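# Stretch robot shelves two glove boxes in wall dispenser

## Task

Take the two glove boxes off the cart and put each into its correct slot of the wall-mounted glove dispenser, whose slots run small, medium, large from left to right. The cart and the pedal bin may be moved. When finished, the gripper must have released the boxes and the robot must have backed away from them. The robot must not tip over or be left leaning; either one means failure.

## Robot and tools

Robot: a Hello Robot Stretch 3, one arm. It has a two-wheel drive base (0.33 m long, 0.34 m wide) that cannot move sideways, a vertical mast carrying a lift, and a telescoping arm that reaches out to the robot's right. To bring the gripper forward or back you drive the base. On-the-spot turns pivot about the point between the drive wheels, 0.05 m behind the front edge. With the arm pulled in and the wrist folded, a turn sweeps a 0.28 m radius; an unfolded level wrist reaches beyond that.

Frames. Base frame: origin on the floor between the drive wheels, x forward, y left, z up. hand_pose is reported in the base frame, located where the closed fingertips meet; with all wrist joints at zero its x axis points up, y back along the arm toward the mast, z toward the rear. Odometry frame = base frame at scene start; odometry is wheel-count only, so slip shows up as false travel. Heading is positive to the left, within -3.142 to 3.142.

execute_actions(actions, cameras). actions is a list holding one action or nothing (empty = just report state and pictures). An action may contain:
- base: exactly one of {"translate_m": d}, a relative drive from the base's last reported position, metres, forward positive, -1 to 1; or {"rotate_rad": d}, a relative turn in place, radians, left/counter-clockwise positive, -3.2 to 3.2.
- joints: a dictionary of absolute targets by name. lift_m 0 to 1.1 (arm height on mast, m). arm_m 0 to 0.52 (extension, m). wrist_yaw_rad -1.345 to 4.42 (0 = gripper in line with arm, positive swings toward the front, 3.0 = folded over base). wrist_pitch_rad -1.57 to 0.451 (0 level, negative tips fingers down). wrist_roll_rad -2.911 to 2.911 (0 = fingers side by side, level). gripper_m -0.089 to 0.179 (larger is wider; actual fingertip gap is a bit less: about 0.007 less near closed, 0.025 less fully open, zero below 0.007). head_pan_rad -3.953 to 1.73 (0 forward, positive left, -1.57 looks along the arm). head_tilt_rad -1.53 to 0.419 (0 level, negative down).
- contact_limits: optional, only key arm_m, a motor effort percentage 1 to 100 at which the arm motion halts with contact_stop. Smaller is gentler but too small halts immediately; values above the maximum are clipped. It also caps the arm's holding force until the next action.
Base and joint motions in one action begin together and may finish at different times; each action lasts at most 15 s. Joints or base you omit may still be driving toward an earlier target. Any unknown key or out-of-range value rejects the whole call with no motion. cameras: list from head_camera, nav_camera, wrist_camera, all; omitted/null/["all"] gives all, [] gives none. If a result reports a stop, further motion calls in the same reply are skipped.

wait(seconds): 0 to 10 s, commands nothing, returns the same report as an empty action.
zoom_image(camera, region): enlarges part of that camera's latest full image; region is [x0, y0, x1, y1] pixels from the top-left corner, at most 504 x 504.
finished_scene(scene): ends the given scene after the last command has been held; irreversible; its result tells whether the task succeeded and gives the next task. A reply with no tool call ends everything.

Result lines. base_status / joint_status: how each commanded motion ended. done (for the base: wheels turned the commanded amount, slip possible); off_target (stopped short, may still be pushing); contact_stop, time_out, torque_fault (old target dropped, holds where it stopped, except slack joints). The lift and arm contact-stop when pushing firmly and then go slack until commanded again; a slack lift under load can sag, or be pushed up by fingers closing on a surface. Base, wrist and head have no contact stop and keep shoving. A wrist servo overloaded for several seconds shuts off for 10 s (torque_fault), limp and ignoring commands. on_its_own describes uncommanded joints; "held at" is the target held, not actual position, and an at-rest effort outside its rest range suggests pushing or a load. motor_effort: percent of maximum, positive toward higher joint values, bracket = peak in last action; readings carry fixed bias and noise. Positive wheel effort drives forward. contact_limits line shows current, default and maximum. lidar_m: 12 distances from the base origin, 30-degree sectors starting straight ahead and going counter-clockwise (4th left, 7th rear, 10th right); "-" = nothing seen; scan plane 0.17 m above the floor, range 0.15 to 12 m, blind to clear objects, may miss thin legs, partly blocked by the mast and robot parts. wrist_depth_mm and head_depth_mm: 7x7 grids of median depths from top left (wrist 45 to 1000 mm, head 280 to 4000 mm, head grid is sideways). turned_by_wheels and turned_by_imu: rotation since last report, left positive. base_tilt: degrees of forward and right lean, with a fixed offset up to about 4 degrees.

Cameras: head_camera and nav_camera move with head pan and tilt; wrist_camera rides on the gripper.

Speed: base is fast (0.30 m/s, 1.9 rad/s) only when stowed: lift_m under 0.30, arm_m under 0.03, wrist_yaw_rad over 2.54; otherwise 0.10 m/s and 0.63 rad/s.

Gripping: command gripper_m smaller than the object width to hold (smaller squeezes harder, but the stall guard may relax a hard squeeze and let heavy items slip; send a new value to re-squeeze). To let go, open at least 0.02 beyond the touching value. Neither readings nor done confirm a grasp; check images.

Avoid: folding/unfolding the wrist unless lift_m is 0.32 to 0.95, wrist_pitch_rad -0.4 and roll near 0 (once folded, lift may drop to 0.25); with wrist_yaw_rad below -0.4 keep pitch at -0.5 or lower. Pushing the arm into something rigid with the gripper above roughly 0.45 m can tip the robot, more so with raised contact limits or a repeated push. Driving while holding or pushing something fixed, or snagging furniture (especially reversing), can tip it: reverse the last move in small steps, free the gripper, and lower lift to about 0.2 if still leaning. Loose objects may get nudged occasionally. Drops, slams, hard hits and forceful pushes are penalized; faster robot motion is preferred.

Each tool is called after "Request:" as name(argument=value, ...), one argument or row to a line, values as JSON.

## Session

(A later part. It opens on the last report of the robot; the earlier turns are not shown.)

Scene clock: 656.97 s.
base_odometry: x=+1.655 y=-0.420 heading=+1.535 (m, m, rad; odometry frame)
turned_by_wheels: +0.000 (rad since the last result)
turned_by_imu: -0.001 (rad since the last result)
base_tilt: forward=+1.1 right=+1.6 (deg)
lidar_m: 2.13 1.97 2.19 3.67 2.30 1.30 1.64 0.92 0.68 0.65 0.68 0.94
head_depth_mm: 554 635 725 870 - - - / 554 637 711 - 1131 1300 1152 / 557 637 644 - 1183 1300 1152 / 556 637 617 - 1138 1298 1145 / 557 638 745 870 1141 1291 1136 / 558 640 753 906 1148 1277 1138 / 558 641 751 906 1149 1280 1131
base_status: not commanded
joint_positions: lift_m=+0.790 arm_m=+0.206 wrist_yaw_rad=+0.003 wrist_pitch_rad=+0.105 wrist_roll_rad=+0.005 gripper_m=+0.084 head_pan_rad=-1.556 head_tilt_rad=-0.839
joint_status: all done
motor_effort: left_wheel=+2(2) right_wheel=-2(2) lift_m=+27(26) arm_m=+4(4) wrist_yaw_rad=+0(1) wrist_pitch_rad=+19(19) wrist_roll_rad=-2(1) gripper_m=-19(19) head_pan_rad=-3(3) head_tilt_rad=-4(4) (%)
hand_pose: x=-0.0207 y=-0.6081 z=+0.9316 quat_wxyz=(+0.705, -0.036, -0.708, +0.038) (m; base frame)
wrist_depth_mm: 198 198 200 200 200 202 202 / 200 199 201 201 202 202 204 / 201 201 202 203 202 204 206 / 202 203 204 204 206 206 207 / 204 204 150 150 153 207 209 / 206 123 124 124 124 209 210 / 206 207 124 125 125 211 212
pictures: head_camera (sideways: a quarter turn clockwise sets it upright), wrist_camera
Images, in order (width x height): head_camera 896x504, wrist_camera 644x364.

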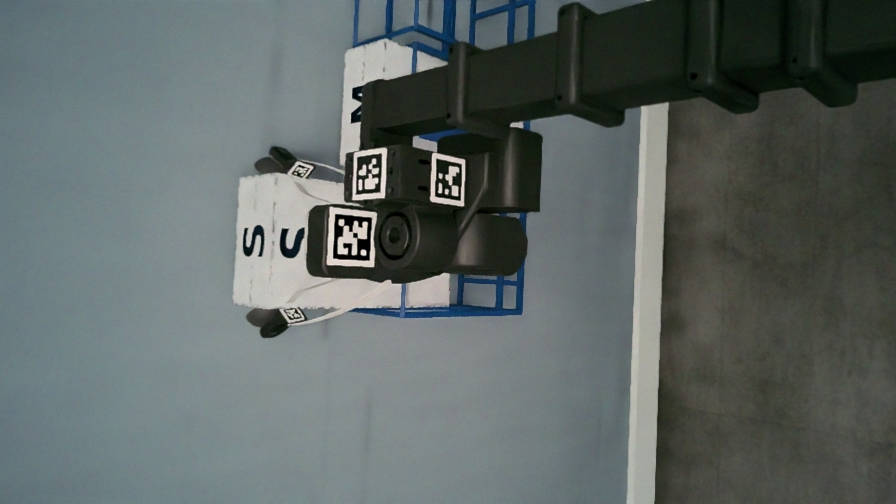

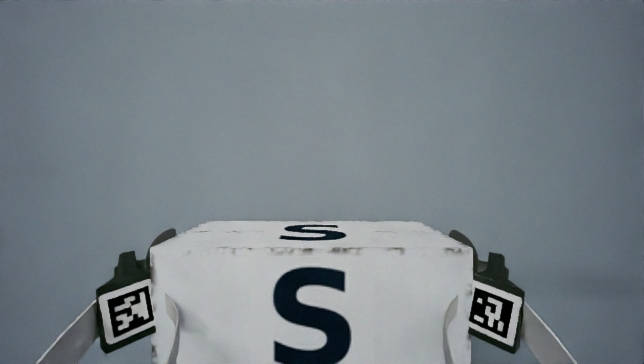

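Going in cleanly. Continue down.

Request:
execute_actions(
  actions=[
    {"joints": {"lift_m": 0.73}},
  ],
  cameras=["head_camera", "wrist_camera"],
)

Scene clock: 662.10 s.
base_odometry: x=+1.655 y=-0.420 heading=+1.535 (m, m, rad; odometry frame)
turned_by_wheels: +0.000 (rad since the last result)
turned_by_imu: -0.001 (rad since the last result)
base_tilt: forward=+1.1 right=+1.6 (deg)
lidar_m: 2.13 1.96 2.19 3.67 2.30 1.31 1.64 0.92 0.68 0.65 0.68 0.94
head_depth_mm: 555 633 726 871 1128 1318 - / 555 634 709 703 - - - / 555 637 697 714 1228 1302 1150 / 556 638 679 - 1182 1298 1151 / 557 639 726 868 1143 1294 1137 / 558 640 748 905 1147 1277 1133 / 560 641 749 909 1146 1273 1128
base_status: not commanded
joint_positions: lift_m=+0.730 arm_m=+0.206 wrist_yaw_rad=+0.003 wrist_pitch_rad=+0.105 wrist_roll_rad=+0.005 gripper_m=+0.084 head_pan_rad=-1.556 head_tilt_rad=-0.839
joint_status: all done
motor_effort: left_wheel=+3(2) right_wheel=-2(2) lift_m=+27(27) arm_m=+3(3) wrist_yaw_rad=-2(3) wrist_pitch_rad=+19(19) wrist_roll_rad=-1(1) gripper_m=-20(19) head_pan_rad=-3(3) head_tilt_rad=-5(4) (%)
hand_pose: x=-0.0207 y=-0.6081 z=+0.8716 quat_wxyz=(+0.705, -0.036, -0.708, +0.038) (m; base frame)
wrist_depth_mm: 197 199 199 201 200 203 202 / 199 200 201 202 203 203 205 / 201 202 203 204 204 205 206 / 203 203 204 205 205 206 207 / 204 205 151 151 153 208 207 / 206 123 123 124 125 210 211 / 207 208 124 124 125 140 150
pictures: head_camera (sideways: a quarter turn clockwise sets it upright), wrist_camera
Images, in order (width x height): head_camera 896x504, wrist_camera 644x364.

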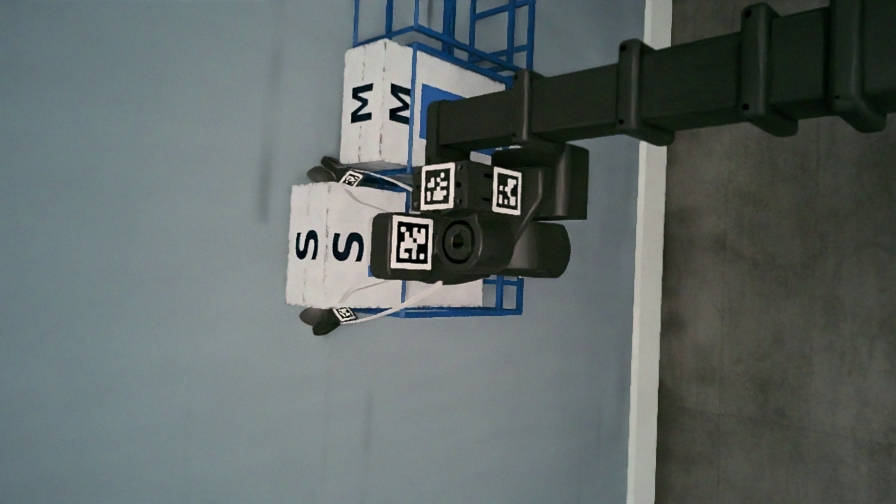

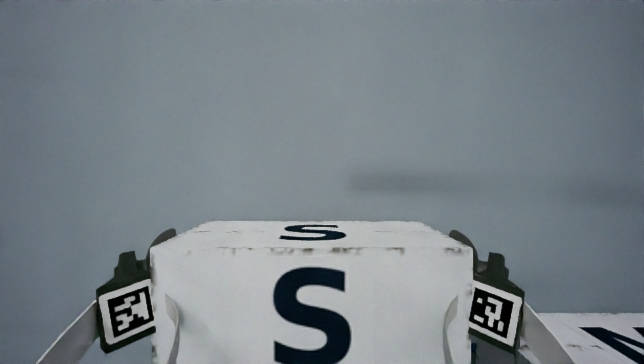

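Request:
zoom_image(
  camera="wrist_camera",
  region=[404, 200, 644, 364],
)

Request:
zoom_image(
  camera="head_camera",
  region=[260, 100, 500, 360],
)

Region (404, 200, 644, 364) of wrist_camera's 644x364 image, scaled by 2.100; it fills the top 344 rows of this view, and the rest is white.

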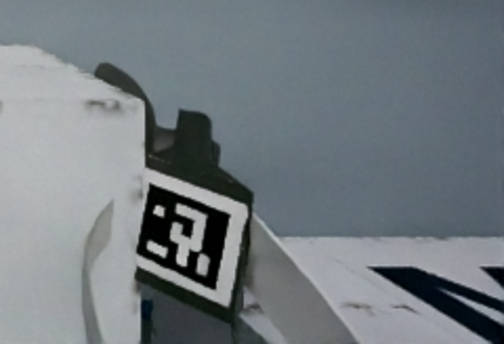

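Region (260, 100, 500, 360) of head_camera's 896x504 image, scaled by 1.938, with more detail than that image has; it fills the left 465 columns of this view, and the rest is white.

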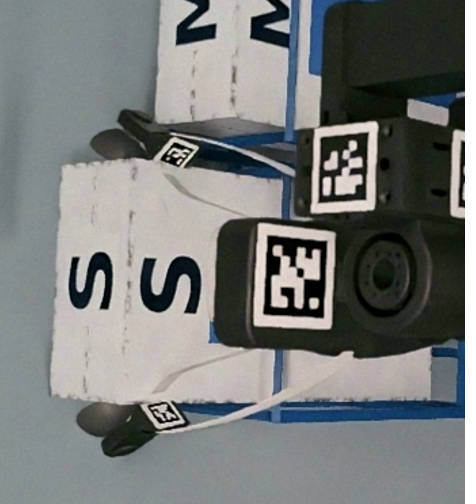

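Request:
execute_actions(
  actions=[
    {"joints": {"lift_m": 0.71}},
  ],
  cameras=["head_camera", "wrist_camera"],
)

Request:
zoom_image(
  camera="head_camera",
  region=[260, 100, 500, 360],
)

Scene clock: 677.10 s.
base_odometry: x=+1.655 y=-0.420 heading=+1.535 (m, m, rad; odometry frame)
turned_by_wheels: +0.000 (rad since the last result)
turned_by_imu: -0.001 (rad since the last result)
base_tilt: forward=+1.1 right=+1.6 (deg)
lidar_m: 2.14 1.97 2.19 3.67 2.30 1.30 1.64 0.92 0.68 0.66 0.68 0.94
head_depth_mm: 555 635 725 869 1129 1324 - / 555 634 712 729 - - - / 555 637 711 729 1254 1296 1153 / 555 637 695 - 1182 1292 1146 / 557 638 728 865 1142 1288 1143 / 558 640 749 906 1147 1281 1138 / 559 641 751 911 1149 1274 1129
base_status: not commanded
joint_positions: lift_m=+0.710 arm_m=+0.206 wrist_yaw_rad=+0.003 wrist_pitch_rad=+0.106 wrist_roll_rad=+0.006 gripper_m=+0.084 head_pan_rad=-1.556 head_tilt_rad=-0.839
joint_status: all done
motor_effort: left_wheel=+3(3) right_wheel=-2(2) lift_m=+26(27) arm_m=+3(3) wrist_yaw_rad=-2(2) wrist_pitch_rad=+19(19) wrist_roll_rad=-2(2) gripper_m=-20(20) head_pan_rad=-3(3) head_tilt_rad=-5(4) (%)
hand_pose: x=-0.0205 y=-0.6081 z=+0.8517 quat_wxyz=(+0.704, -0.036, -0.708, +0.038) (m; base frame)
wrist_depth_mm: 199 199 200 200 201 201 203 / 199 201 201 202 203 203 204 / 201 201 202 203 203 204 205 / 201 202 204 204 205 206 207 / 205 203 149 150 153 208 209 / 206 123 124 124 125 162 161 / 208 208 125 125 125 134 112
pictures: head_camera (sideways: a quarter turn clockwise sets it upright), wrist_camera
Images, in order (width x height): head_camera 896x504, wrist_camera 644x364.

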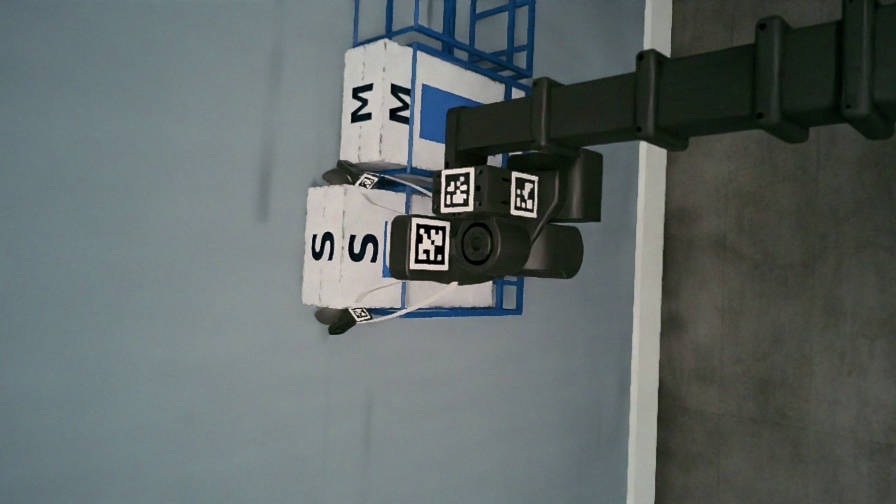

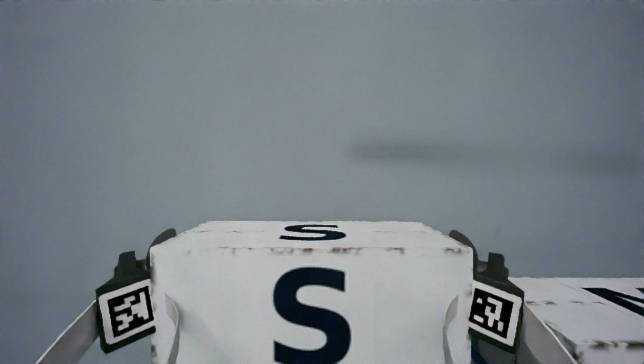

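Region (260, 100, 500, 360) of head_camera's 896x504 image, scaled by 1.938, with more detail than that image has; it fills the left 465 columns of this view, and the rest is white.

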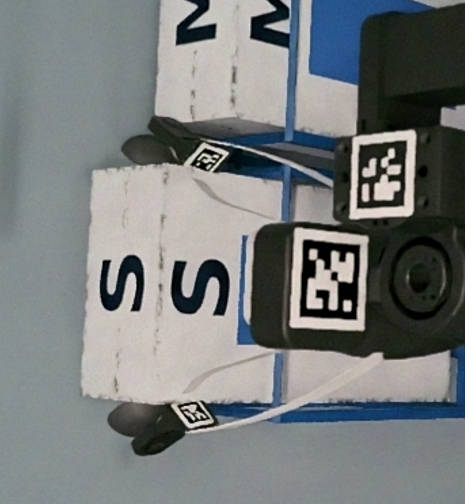

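Request:
execute_actions(
  actions=[
    {"joints": {"lift_m": 0.692}},
  ],
  cameras=["head_camera", "wrist_camera"],
)

Request:
zoom_image(
  camera="head_camera",
  region=[260, 100, 500, 360],
)

Scene clock: 695.10 s.
base_odometry: x=+1.655 y=-0.420 heading=+1.535 (m, m, rad; odometry frame)
turned_by_wheels: +0.000 (rad since the last result)
turned_by_imu: -0.001 (rad since the last result)
base_tilt: forward=+1.1 right=+1.6 (deg)
lidar_m: 2.14 1.97 2.19 3.67 2.30 1.30 1.64 0.92 0.68 0.65 0.68 0.94
head_depth_mm: 555 634 724 870 1123 1301 1187 / 555 635 709 731 1091 - - / 555 635 711 742 - 1306 1155 / 556 638 699 - 1226 1299 1148 / 557 638 731 865 1138 1288 1138 / 559 639 752 905 1140 1283 1134 / 560 642 752 907 1142 1273 1127
base_status: not commanded
joint_positions: lift_m=+0.692 arm_m=+0.206 wrist_yaw_rad=+0.004 wrist_pitch_rad=+0.105 wrist_roll_rad=+0.006 gripper_m=+0.084 head_pan_rad=-1.556 head_tilt_rad=-0.839
joint_status: all done
motor_effort: left_wheel=+2(3) right_wheel=-2(2) lift_m=+27(27) arm_m=+3(4) wrist_yaw_rad=-2(3) wrist_pitch_rad=+19(19) wrist_roll_rad=-2(2) gripper_m=-20(20) head_pan_rad=-3(3) head_tilt_rad=-4(4) (%)
hand_pose: x=-0.0204 y=-0.6081 z=+0.8337 quat_wxyz=(+0.704, -0.035, -0.708, +0.039) (m; base frame)
wrist_depth_mm: 198 199 200 200 200 201 202 / 200 200 201 202 202 203 203 / 202 201 203 203 205 205 206 / 202 204 203 206 207 207 208 / 204 204 150 151 152 207 208 / 206 123 123 124 124 132 113 / 207 125 124 125 125 131 108
pictures: head_camera (sideways: a quarter turn clockwise sets it upright), wrist_camera
Images, in order (width x height): head_camera 896x504, wrist_camera 644x364.

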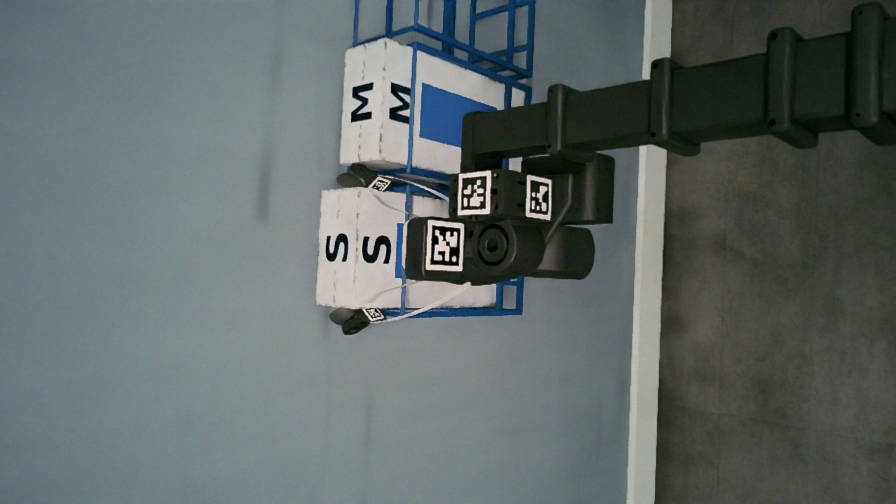

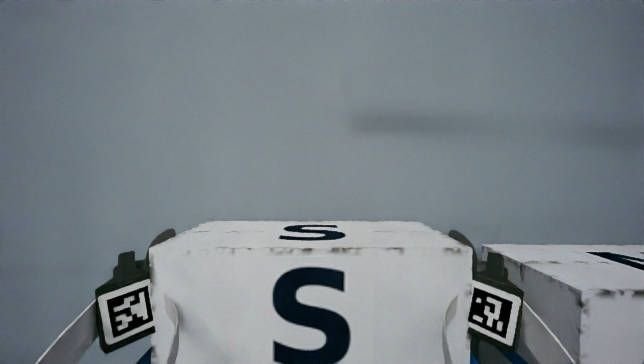

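Region (260, 100, 500, 360) of head_camera's 896x504 image, scaled by 1.938, with more detail than that image has; it fills the left 465 columns of this view, and the rest is white.

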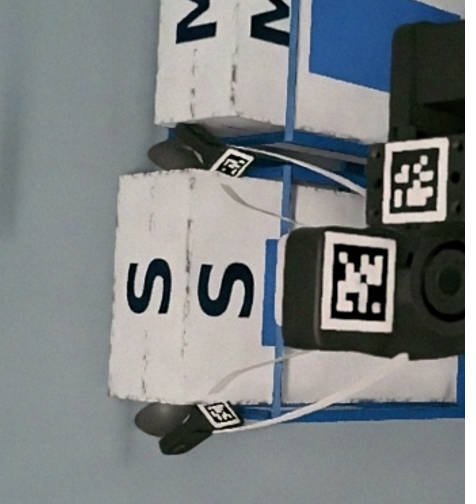

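Request:
execute_actions(
  actions=[
    {"joints": {"lift_m": 0.686}},
  ],
  cameras=["head_camera", "wrist_camera"],
)

Scene clock: 701.17 s.
base_odometry: x=+1.655 y=-0.420 heading=+1.535 (m, m, rad; odometry frame)
turned_by_wheels: +0.000 (rad since the last result)
turned_by_imu: -0.001 (rad since the last result)
base_tilt: forward=+1.1 right=+1.6 (deg)
lidar_m: 2.13 1.97 2.20 3.68 2.31 1.31 1.64 0.92 0.68 0.66 0.68 0.94
head_depth_mm: 554 634 727 870 1124 1302 1182 / 555 636 708 751 1074 - - / 556 637 713 738 - 1304 1152 / 557 637 709 - 1227 1295 1143 / 556 638 728 857 1140 1287 1140 / 558 639 748 905 1142 1285 1137 / 559 638 749 906 1147 1270 1129
base_status: not commanded
joint_positions: lift_m=+0.686 arm_m=+0.206 wrist_yaw_rad=+0.004 wrist_pitch_rad=+0.105 wrist_roll_rad=+0.006 gripper_m=+0.084 head_pan_rad=-1.556 head_tilt_rad=-0.839
joint_status: all done
motor_effort: left_wheel=+3(3) right_wheel=-3(2) lift_m=+25(27) arm_m=+2(3) wrist_yaw_rad=-2(2) wrist_pitch_rad=+19(19) wrist_roll_rad=-2(2) gripper_m=-19(18) head_pan_rad=-3(3) head_tilt_rad=-4(4) (%)
hand_pose: x=-0.0203 y=-0.6081 z=+0.8277 quat_wxyz=(+0.704, -0.035, -0.708, +0.039) (m; base frame)
wrist_depth_mm: 199 199 199 199 201 201 202 / 199 200 199 201 202 203 204 / 201 200 203 203 204 205 206 / 202 204 205 204 207 206 206 / 204 204 150 150 153 208 208 / 205 123 123 124 125 125 107 / 207 124 124 125 125 125 108
pictures: head_camera (sideways: a quarter turn clockwise sets it upright), wrist_camera
Images, in order (width x height): head_camera 896x504, wrist_camera 644x364.

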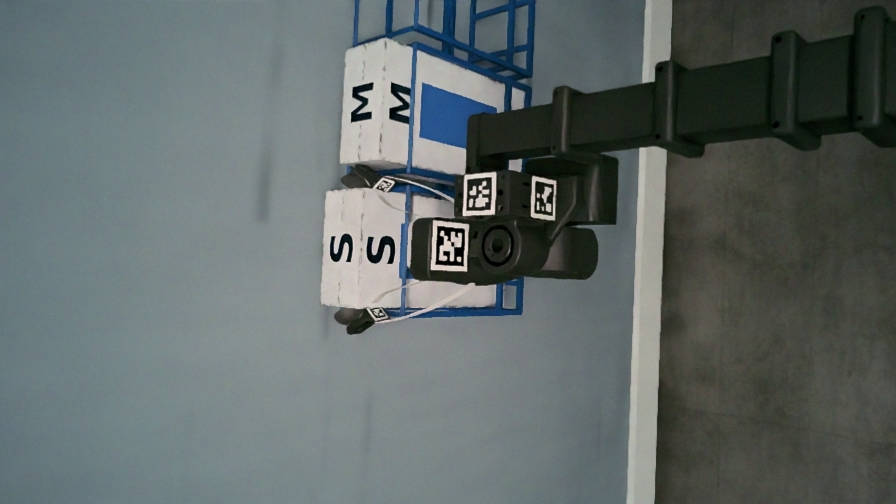

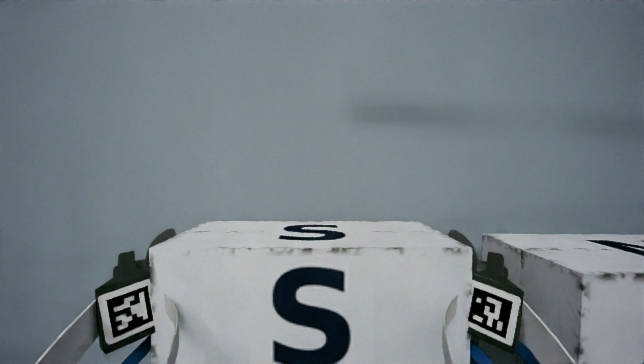

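Now release gently.

Request:
execute_actions(
  actions=[
    {"joints": {"gripper_m": 0.13}},
  ],
  cameras=["head_camera", "wrist_camera"],
)

Scene clock: 705.63 s.
base_odometry: x=+1.655 y=-0.420 heading=+1.535 (m, m, rad; odometry frame)
turned_by_wheels: +0.000 (rad since the last result)
turned_by_imu: -0.001 (rad since the last result)
base_tilt: forward=+1.1 right=+1.6 (deg)
lidar_m: 2.14 1.97 2.19 3.67 2.31 1.30 1.64 0.92 0.68 0.66 0.68 0.94
head_depth_mm: 555 635 726 869 1130 1301 1185 / 555 636 708 751 1069 - - / 557 636 714 731 - 1303 1156 / 556 637 712 - 1227 1295 1148 / 558 639 729 857 1143 1285 1141 / 557 641 749 907 1147 1277 1134 / 559 639 751 907 1150 1271 1130
base_status: not commanded
joint_positions: lift_m=+0.686 arm_m=+0.206 wrist_yaw_rad=+0.008 wrist_pitch_rad=+0.107 wrist_roll_rad=+0.006 gripper_m=+0.130 head_pan_rad=-1.556 head_tilt_rad=-0.839
joint_status: all done
motor_effort: left_wheel=+3(3) right_wheel=-3(3) lift_m=+26(27) arm_m=+3(3) wrist_yaw_rad=-5(5) wrist_pitch_rad=+18(19) wrist_roll_rad=-2(2) gripper_m=-4(72) head_pan_rad=-3(3) head_tilt_rad=-4(3) (%)
hand_pose: x=-0.0195 y=-0.6081 z=+0.8281 quat_wxyz=(+0.704, -0.035, -0.708, +0.040) (m; base frame)
wrist_depth_mm: 199 198 199 200 201 200 201 / 200 200 201 201 202 203 203 / 201 201 203 204 204 203 203 / 203 203 205 205 207 206 206 / 205 205 167 165 169 206 207 / 207 124 125 125 125 127 108 / 207 124 124 124 125 126 108
pictures: head_camera (sideways: a quarter turn clockwise sets it upright), wrist_camera
Images, in order (width x height): head_camera 896x504, wrist_camera 644x364.

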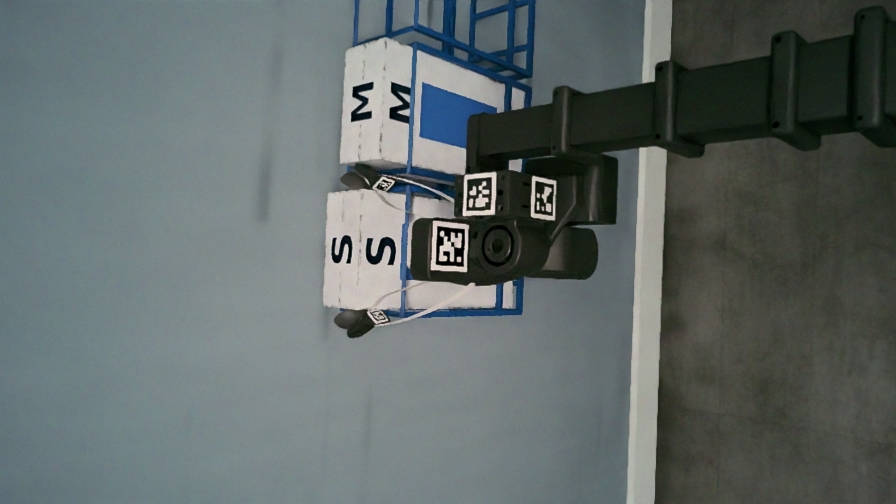

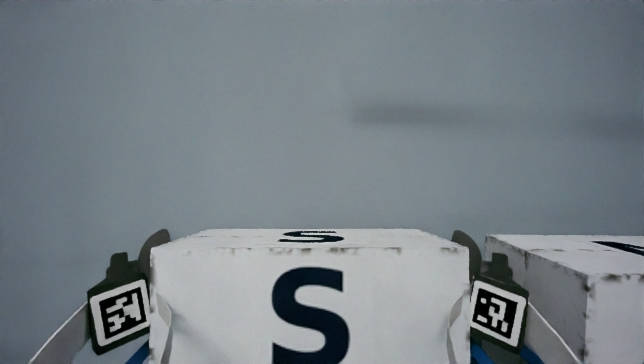

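Request:
execute_actions(
  actions=[
    {"joints": {"gripper_m": 0.145}},
  ],
  cameras=["head_camera", "wrist_camera"],
)

Scene clock: 718.07 s.
base_odometry: x=+1.655 y=-0.420 heading=+1.535 (m, m, rad; odometry frame)
turned_by_wheels: +0.000 (rad since the last result)
turned_by_imu: -0.001 (rad since the last result)
base_tilt: forward=+1.1 right=+1.6 (deg)
lidar_m: 2.14 1.97 2.19 3.67 2.31 1.30 1.64 0.92 0.68 0.65 0.68 0.94
head_depth_mm: 554 635 723 868 1126 1303 1181 / 555 636 710 751 1068 - - / 556 635 714 738 - 1298 1152 / 557 636 712 - 1235 1293 1152 / 557 638 730 860 1143 1294 1142 / 558 639 751 907 1148 1281 1132 / 559 639 749 907 1143 1276 1127
base_status: not commanded
joint_positions: lift_m=+0.686 arm_m=+0.206 wrist_yaw_rad=+0.010 wrist_pitch_rad=+0.134 wrist_roll_rad=+0.006 gripper_m=+0.145 head_pan_rad=-1.556 head_tilt_rad=-0.839
joint_status: all done
motor_effort: left_wheel=+4(4) right_wheel=-5(5) lift_m=+27(26) arm_m=+3(3) wrist_yaw_rad=-6(6) wrist_pitch_rad=+11(19) wrist_roll_rad=-2(2) gripper_m=+2(64) head_pan_rad=-3(3) head_tilt_rad=-4(4) (%)
hand_pose: x=-0.0189 y=-0.6079 z=+0.8351 quat_wxyz=(+0.704, -0.044, -0.708, +0.051) (m; base frame)
wrist_depth_mm: 202 203 203 204 205 204 206 / 204 204 204 205 206 207 207 / 205 205 204 205 206 206 207 / 205 205 205 206 206 207 207 / 206 205 207 206 207 207 207 / 207 125 125 126 127 128 114 / 207 124 124 125 125 135 107
pictures: head_camera (sideways: a quarter turn clockwise sets it upright), wrist_camera
Images, in order (width x height): head_camera 896x504, wrist_camera 644x364.

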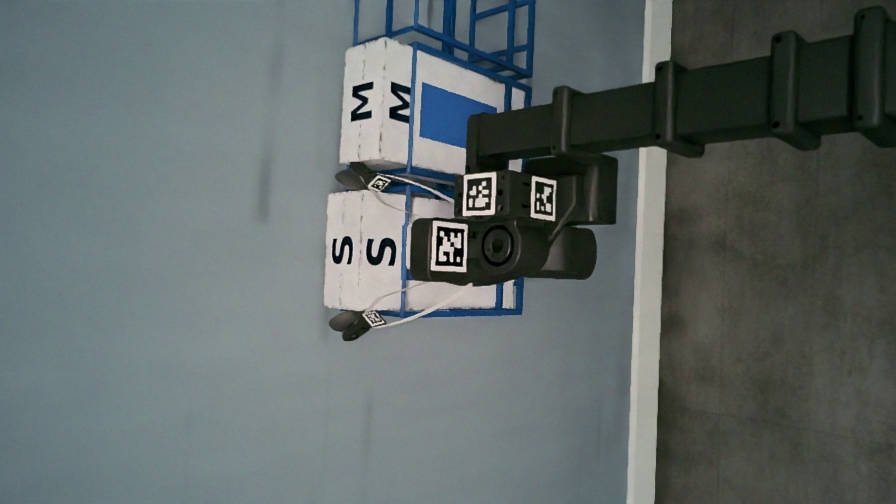

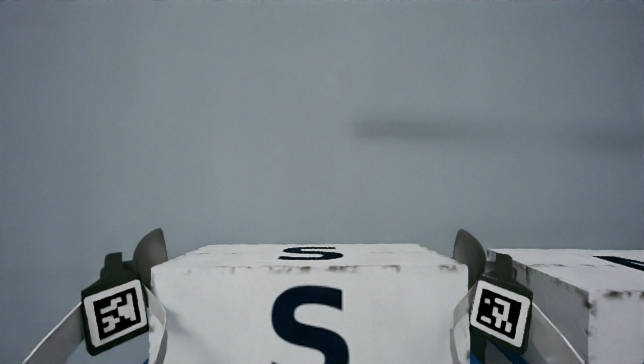

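Request:
execute_actions(
  actions=[
    {"joints": {"lift_m": 0.72}, "base": {"translate_m": 0.003}},
  ],
  cameras=["head_camera", "wrist_camera"],
)

Scene clock: 728.03 s.
base_odometry: x=+1.656 y=-0.417 heading=+1.535 (m, m, rad; odometry frame)
turned_by_wheels: +0.000 (rad since the last result)
turned_by_imu: -0.001 (rad since the last result)
base_tilt: forward=+1.1 right=+1.6 (deg)
lidar_m: 2.13 1.97 2.19 3.67 2.31 1.31 1.65 0.92 0.68 0.65 0.68 0.94
head_depth_mm: 554 635 725 869 1126 1312 - / 556 636 710 728 - - - / 556 635 711 712 1223 1301 1153 / 556 639 713 - 1181 1297 1148 / 556 639 727 853 1140 1285 1141 / 558 639 749 903 1144 1283 1135 / 559 639 750 909 1149 1276 1128
base_status: done
joint_positions: lift_m=+0.720 arm_m=+0.206 wrist_yaw_rad=+0.003 wrist_pitch_rad=+0.148 wrist_roll_rad=+0.006 gripper_m=+0.145 head_pan_rad=-1.556 head_tilt_rad=-0.839
joint_status: all done
motor_effort: left_wheel=+2(12) right_wheel=-2(4) lift_m=+28(28) arm_m=+3(4) wrist_yaw_rad=-1(6) wrist_pitch_rad=+7(11) wrist_roll_rad=-1(2) gripper_m=+2(3) head_pan_rad=-3(3) head_tilt_rad=-5(4) (%)
hand_pose: x=-0.0207 y=-0.6078 z=+0.8725 quat_wxyz=(+0.703, -0.051, -0.707, +0.053) (m; base frame)
wrist_depth_mm: 205 205 206 207 208 209 211 / 203 205 205 207 208 209 210 / 205 205 206 205 208 208 210 / 205 204 206 207 209 209 209 / 206 205 206 207 208 208 210 / 205 - 206 206 208 209 210 / 206 205 150 151 151 185 153
pictures: head_camera (sideways: a quarter turn clockwise sets it upright), wrist_camera
Images, in order (width x height): head_camera 896x504, wrist_camera 644x364.

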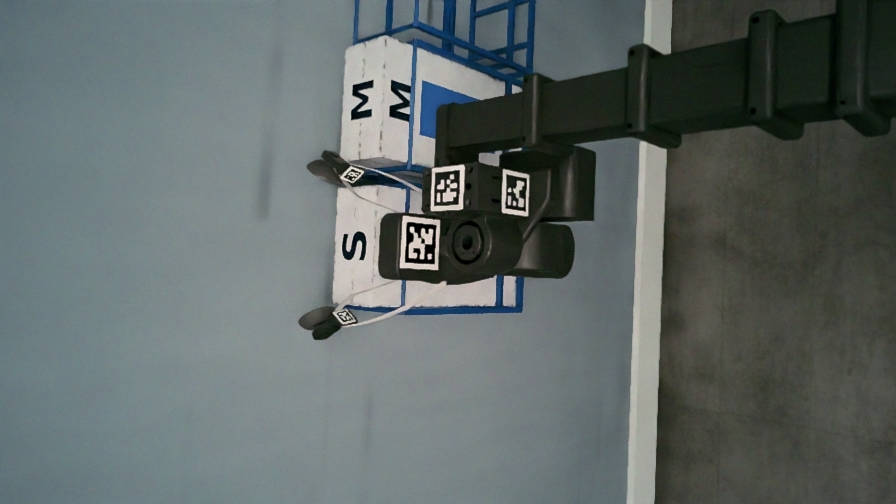

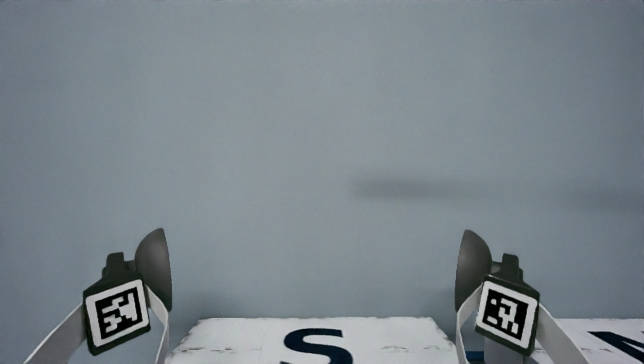

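Request:
execute_actions(
  actions=[
    {"joints": {"lift_m": 0.79}},
  ],
  cameras=["head_camera"],
)

Request:
execute_actions(
  actions=[
    {"joints": {"arm_m": 0.0}},
  ],
  cameras=["head_camera", "nav_camera"],
)

Scene clock: 737.20 s.
base_odometry: x=+1.656 y=-0.417 heading=+1.535 (m, m, rad; odometry frame)
turned_by_wheels: +0.000 (rad since the last result)
turned_by_imu: -0.001 (rad since the last result)
base_tilt: forward=+1.1 right=+1.6 (deg)
lidar_m: 2.13 1.97 2.19 3.66 2.31 1.31 1.65 0.92 0.68 0.65 0.68 0.94
head_depth_mm: 554 636 726 869 - - - / 554 634 709 - 1133 1307 1156 / 556 634 728 - 1180 1302 1155 / 556 639 713 - 1138 1294 1147 / 557 637 748 852 1142 1285 1143 / 559 640 751 906 1141 1282 1140 / 559 641 749 908 1148 1273 1129
base_status: not commanded
joint_positions: lift_m=+0.790 arm_m=+0.206 wrist_yaw_rad=+0.003 wrist_pitch_rad=+0.148 wrist_roll_rad=+0.006 gripper_m=+0.145 head_pan_rad=-1.556 head_tilt_rad=-0.839
joint_status: all done
motor_effort: left_wheel=+3(3) right_wheel=-2(2) lift_m=+28(28) arm_m=+3(3) wrist_yaw_rad=-2(1) wrist_pitch_rad=+7(7) wrist_roll_rad=-2(2) gripper_m=+0(1) head_pan_rad=-3(3) head_tilt_rad=-4(4) (%)
hand_pose: x=-0.0207 y=-0.6078 z=+0.9426 quat_wxyz=(+0.703, -0.051, -0.707, +0.053) (m; base frame)
wrist_depth_mm: 204 206 205 206 208 208 210 / 204 204 206 207 207 208 211 / 205 205 205 205 208 207 210 / 205 207 206 206 209 208 208 / 204 206 205 206 209 209 209 / 204 - 206 207 208 210 209 / 204 205 204 207 208 209 210
pictures: head_camera (sideways: a quarter turn clockwise sets it upright)
Images, in order (width x height): head_camera 896x504.

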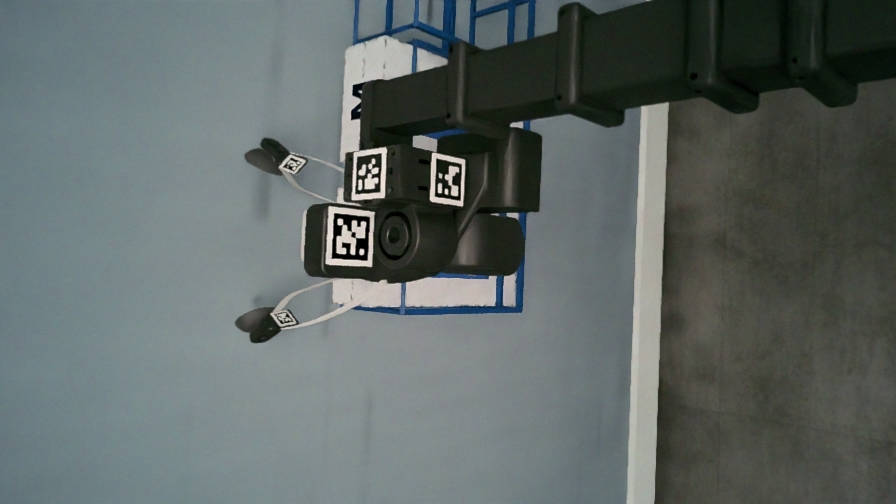

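Scene clock: 739.97 s.
base_odometry: x=+1.656 y=-0.417 heading=+1.535 (m, m, rad; odometry frame)
turned_by_wheels: +0.000 (rad since the last result)
turned_by_imu: -0.001 (rad since the last result)
base_tilt: forward=+1.1 right=+1.6 (deg)
lidar_m: 2.14 1.97 2.19 3.67 2.32 1.31 1.64 0.92 0.68 0.65 0.68 0.94
head_depth_mm: 555 635 726 869 1131 - - / 556 636 710 763 1130 - - / 555 636 723 773 1136 - - / 556 637 712 753 - - 1112 / 557 639 730 822 1140 1291 1139 / 558 640 749 905 1141 1278 1130 / 559 641 752 910 1145 1278 1130
base_status: not commanded
joint_positions: lift_m=+0.790 arm_m=+0.000 wrist_yaw_rad=+0.001 wrist_pitch_rad=+0.148 wrist_roll_rad=+0.006 gripper_m=+0.145 head_pan_rad=-1.556 head_tilt_rad=-0.839
joint_status: all done
motor_effort: left_wheel=+2(3) right_wheel=-2(2) lift_m=+28(28) arm_m=-2(2) wrist_yaw_rad=+0(1) wrist_pitch_rad=+7(6) wrist_roll_rad=-2(2) gripper_m=+0(1) head_pan_rad=-3(3) head_tilt_rad=-4(4) (%)
hand_pose: x=-0.0211 y=-0.4022 z=+0.9426 quat_wxyz=(+0.703, -0.052, -0.707, +0.053) (m; base frame)
wrist_depth_mm: 408 410 415 413 413 421 422 / 409 411 413 412 415 428 415 / 406 410 415 420 415 415 423 / 410 411 415 417 415 420 421 / 405 410 414 413 414 415 420 / 407 - 414 416 415 415 417 / 404 403 408 313 318 316 421
pictures: head_camera (sideways: a quarter turn clockwise sets it upright), nav_camera (sideways: a quarter turn counterclockwise sets it upright)
Images, in order (width x height): head_camera 896x504, nav_camera 672x504.

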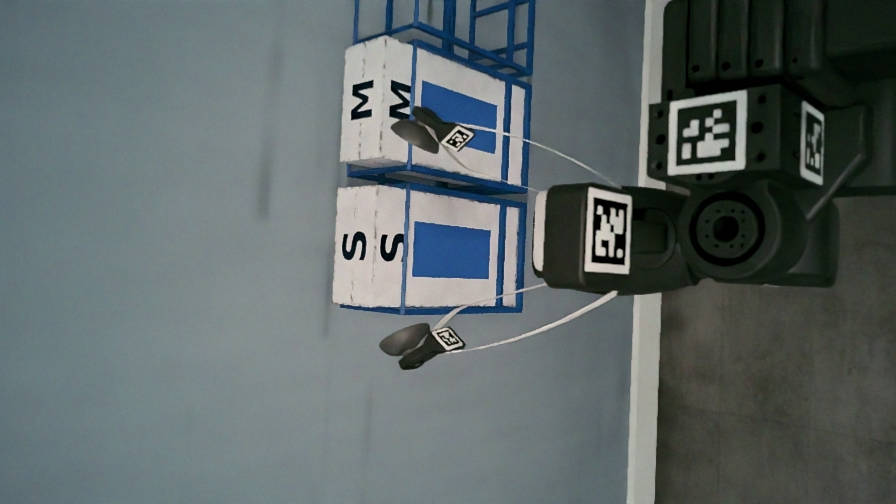

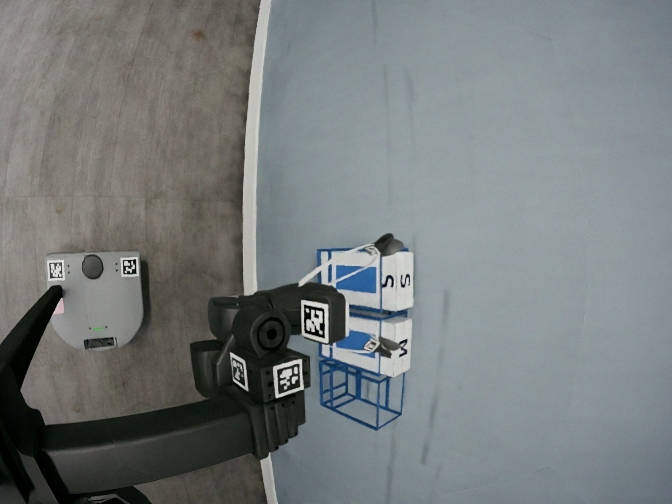

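Request:
execute_actions(
  actions=[
    {"base": {"rotate_rad": 1.2}, "joints": {"head_pan_rad": -1.73, "head_tilt_rad": -0.5}},
  ],
)

Scene clock: 748.60 s.
base_odometry: x=+1.656 y=-0.417 heading=+2.735 (m, m, rad; odometry frame)
turned_by_wheels: +1.200 (rad since the last result)
turned_by_imu: +1.209 (rad since the last result)
base_tilt: forward=+1.1 right=+1.6 (deg)
lidar_m: 2.63 3.66 1.52 1.31 1.60 0.81 0.66 0.66 0.72 1.14 2.14 1.97
head_depth_mm: 732 765 801 842 890 941 1002 / 818 862 906 962 1023 1090 1173 / 928 982 1047 1122 1204 1295 1306 / 1076 1145 1240 1343 1462 1546 1366 / 1277 1383 1498 1663 1827 1600 1409 / 1566 1731 1929 2215 2003 1596 1351 / 1819 1969 2116 2322 1995 1532 1311
base_status: done
joint_positions: lift_m=+0.790 arm_m=+0.000 wrist_yaw_rad=+0.001 wrist_pitch_rad=+0.148 wrist_roll_rad=+0.006 gripper_m=+0.145 head_pan_rad=-1.723 head_tilt_rad=-0.507
joint_status: all done
motor_effort: left_wheel=-5(9) right_wheel=+6(13) lift_m=+28(28) arm_m=-2(3) wrist_yaw_rad=+0(0) wrist_pitch_rad=+6(6) wrist_roll_rad=-1(2) gripper_m=+0(0) head_pan_rad=-3(19) head_tilt_rad=+3(20) (%)
hand_pose: x=-0.0211 y=-0.4022 z=+0.9426 quat_wxyz=(+0.703, -0.052, -0.707, +0.053) (m; base frame)
wrist_depth_mm: - - - - 872 606 467 / - - - - 859 603 471 / - - - - 872 602 469 / - - - - 864 607 466 / - - - - 859 579 466 / - - - - 871 537 465 / - - - - 850 636 449
pictures: head_camera (sideways: a quarter turn clockwise sets it upright), nav_camera (sideways: a quarter turn counterclockwise sets it upright), wrist_camera
Images, in order (width x height): head_camera 896x504, nav_camera 672x504, wrist_camera 644x364.

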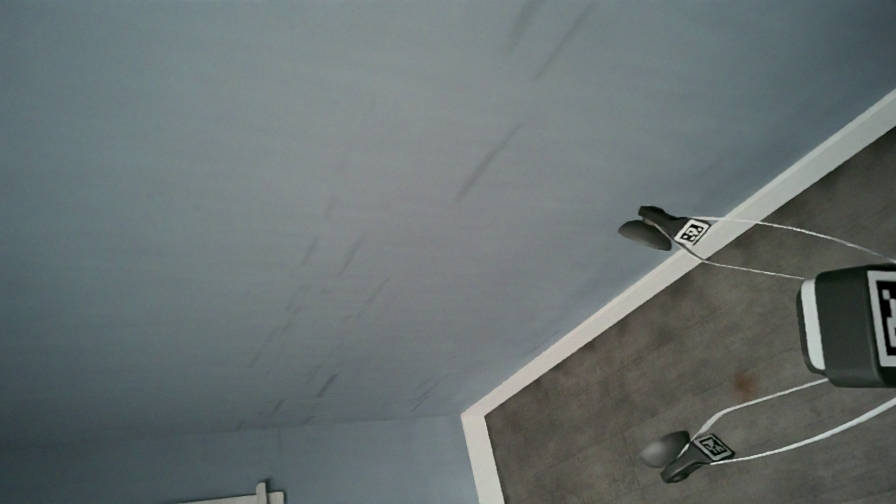

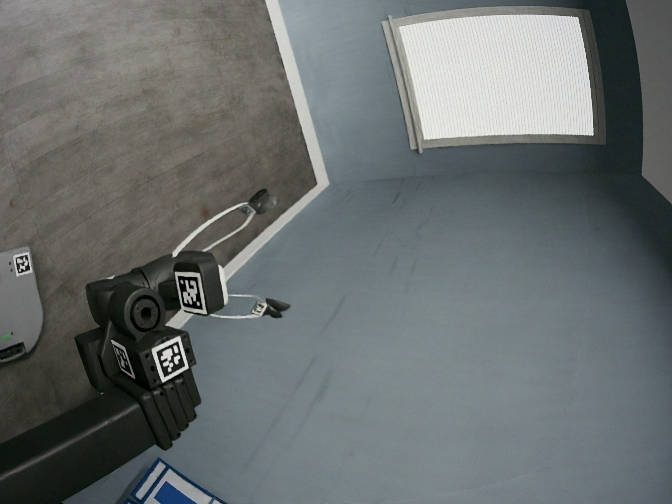

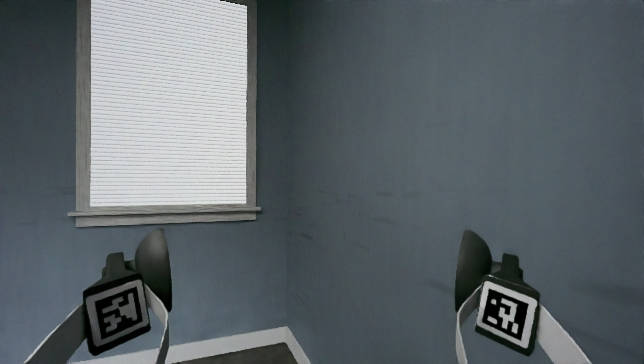

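The gripper is clear of the dispenser and the robot is level, so I'm ending the scene.

Request:
finished_scene(
  scene=2,
)

The scene is finished: the task was done.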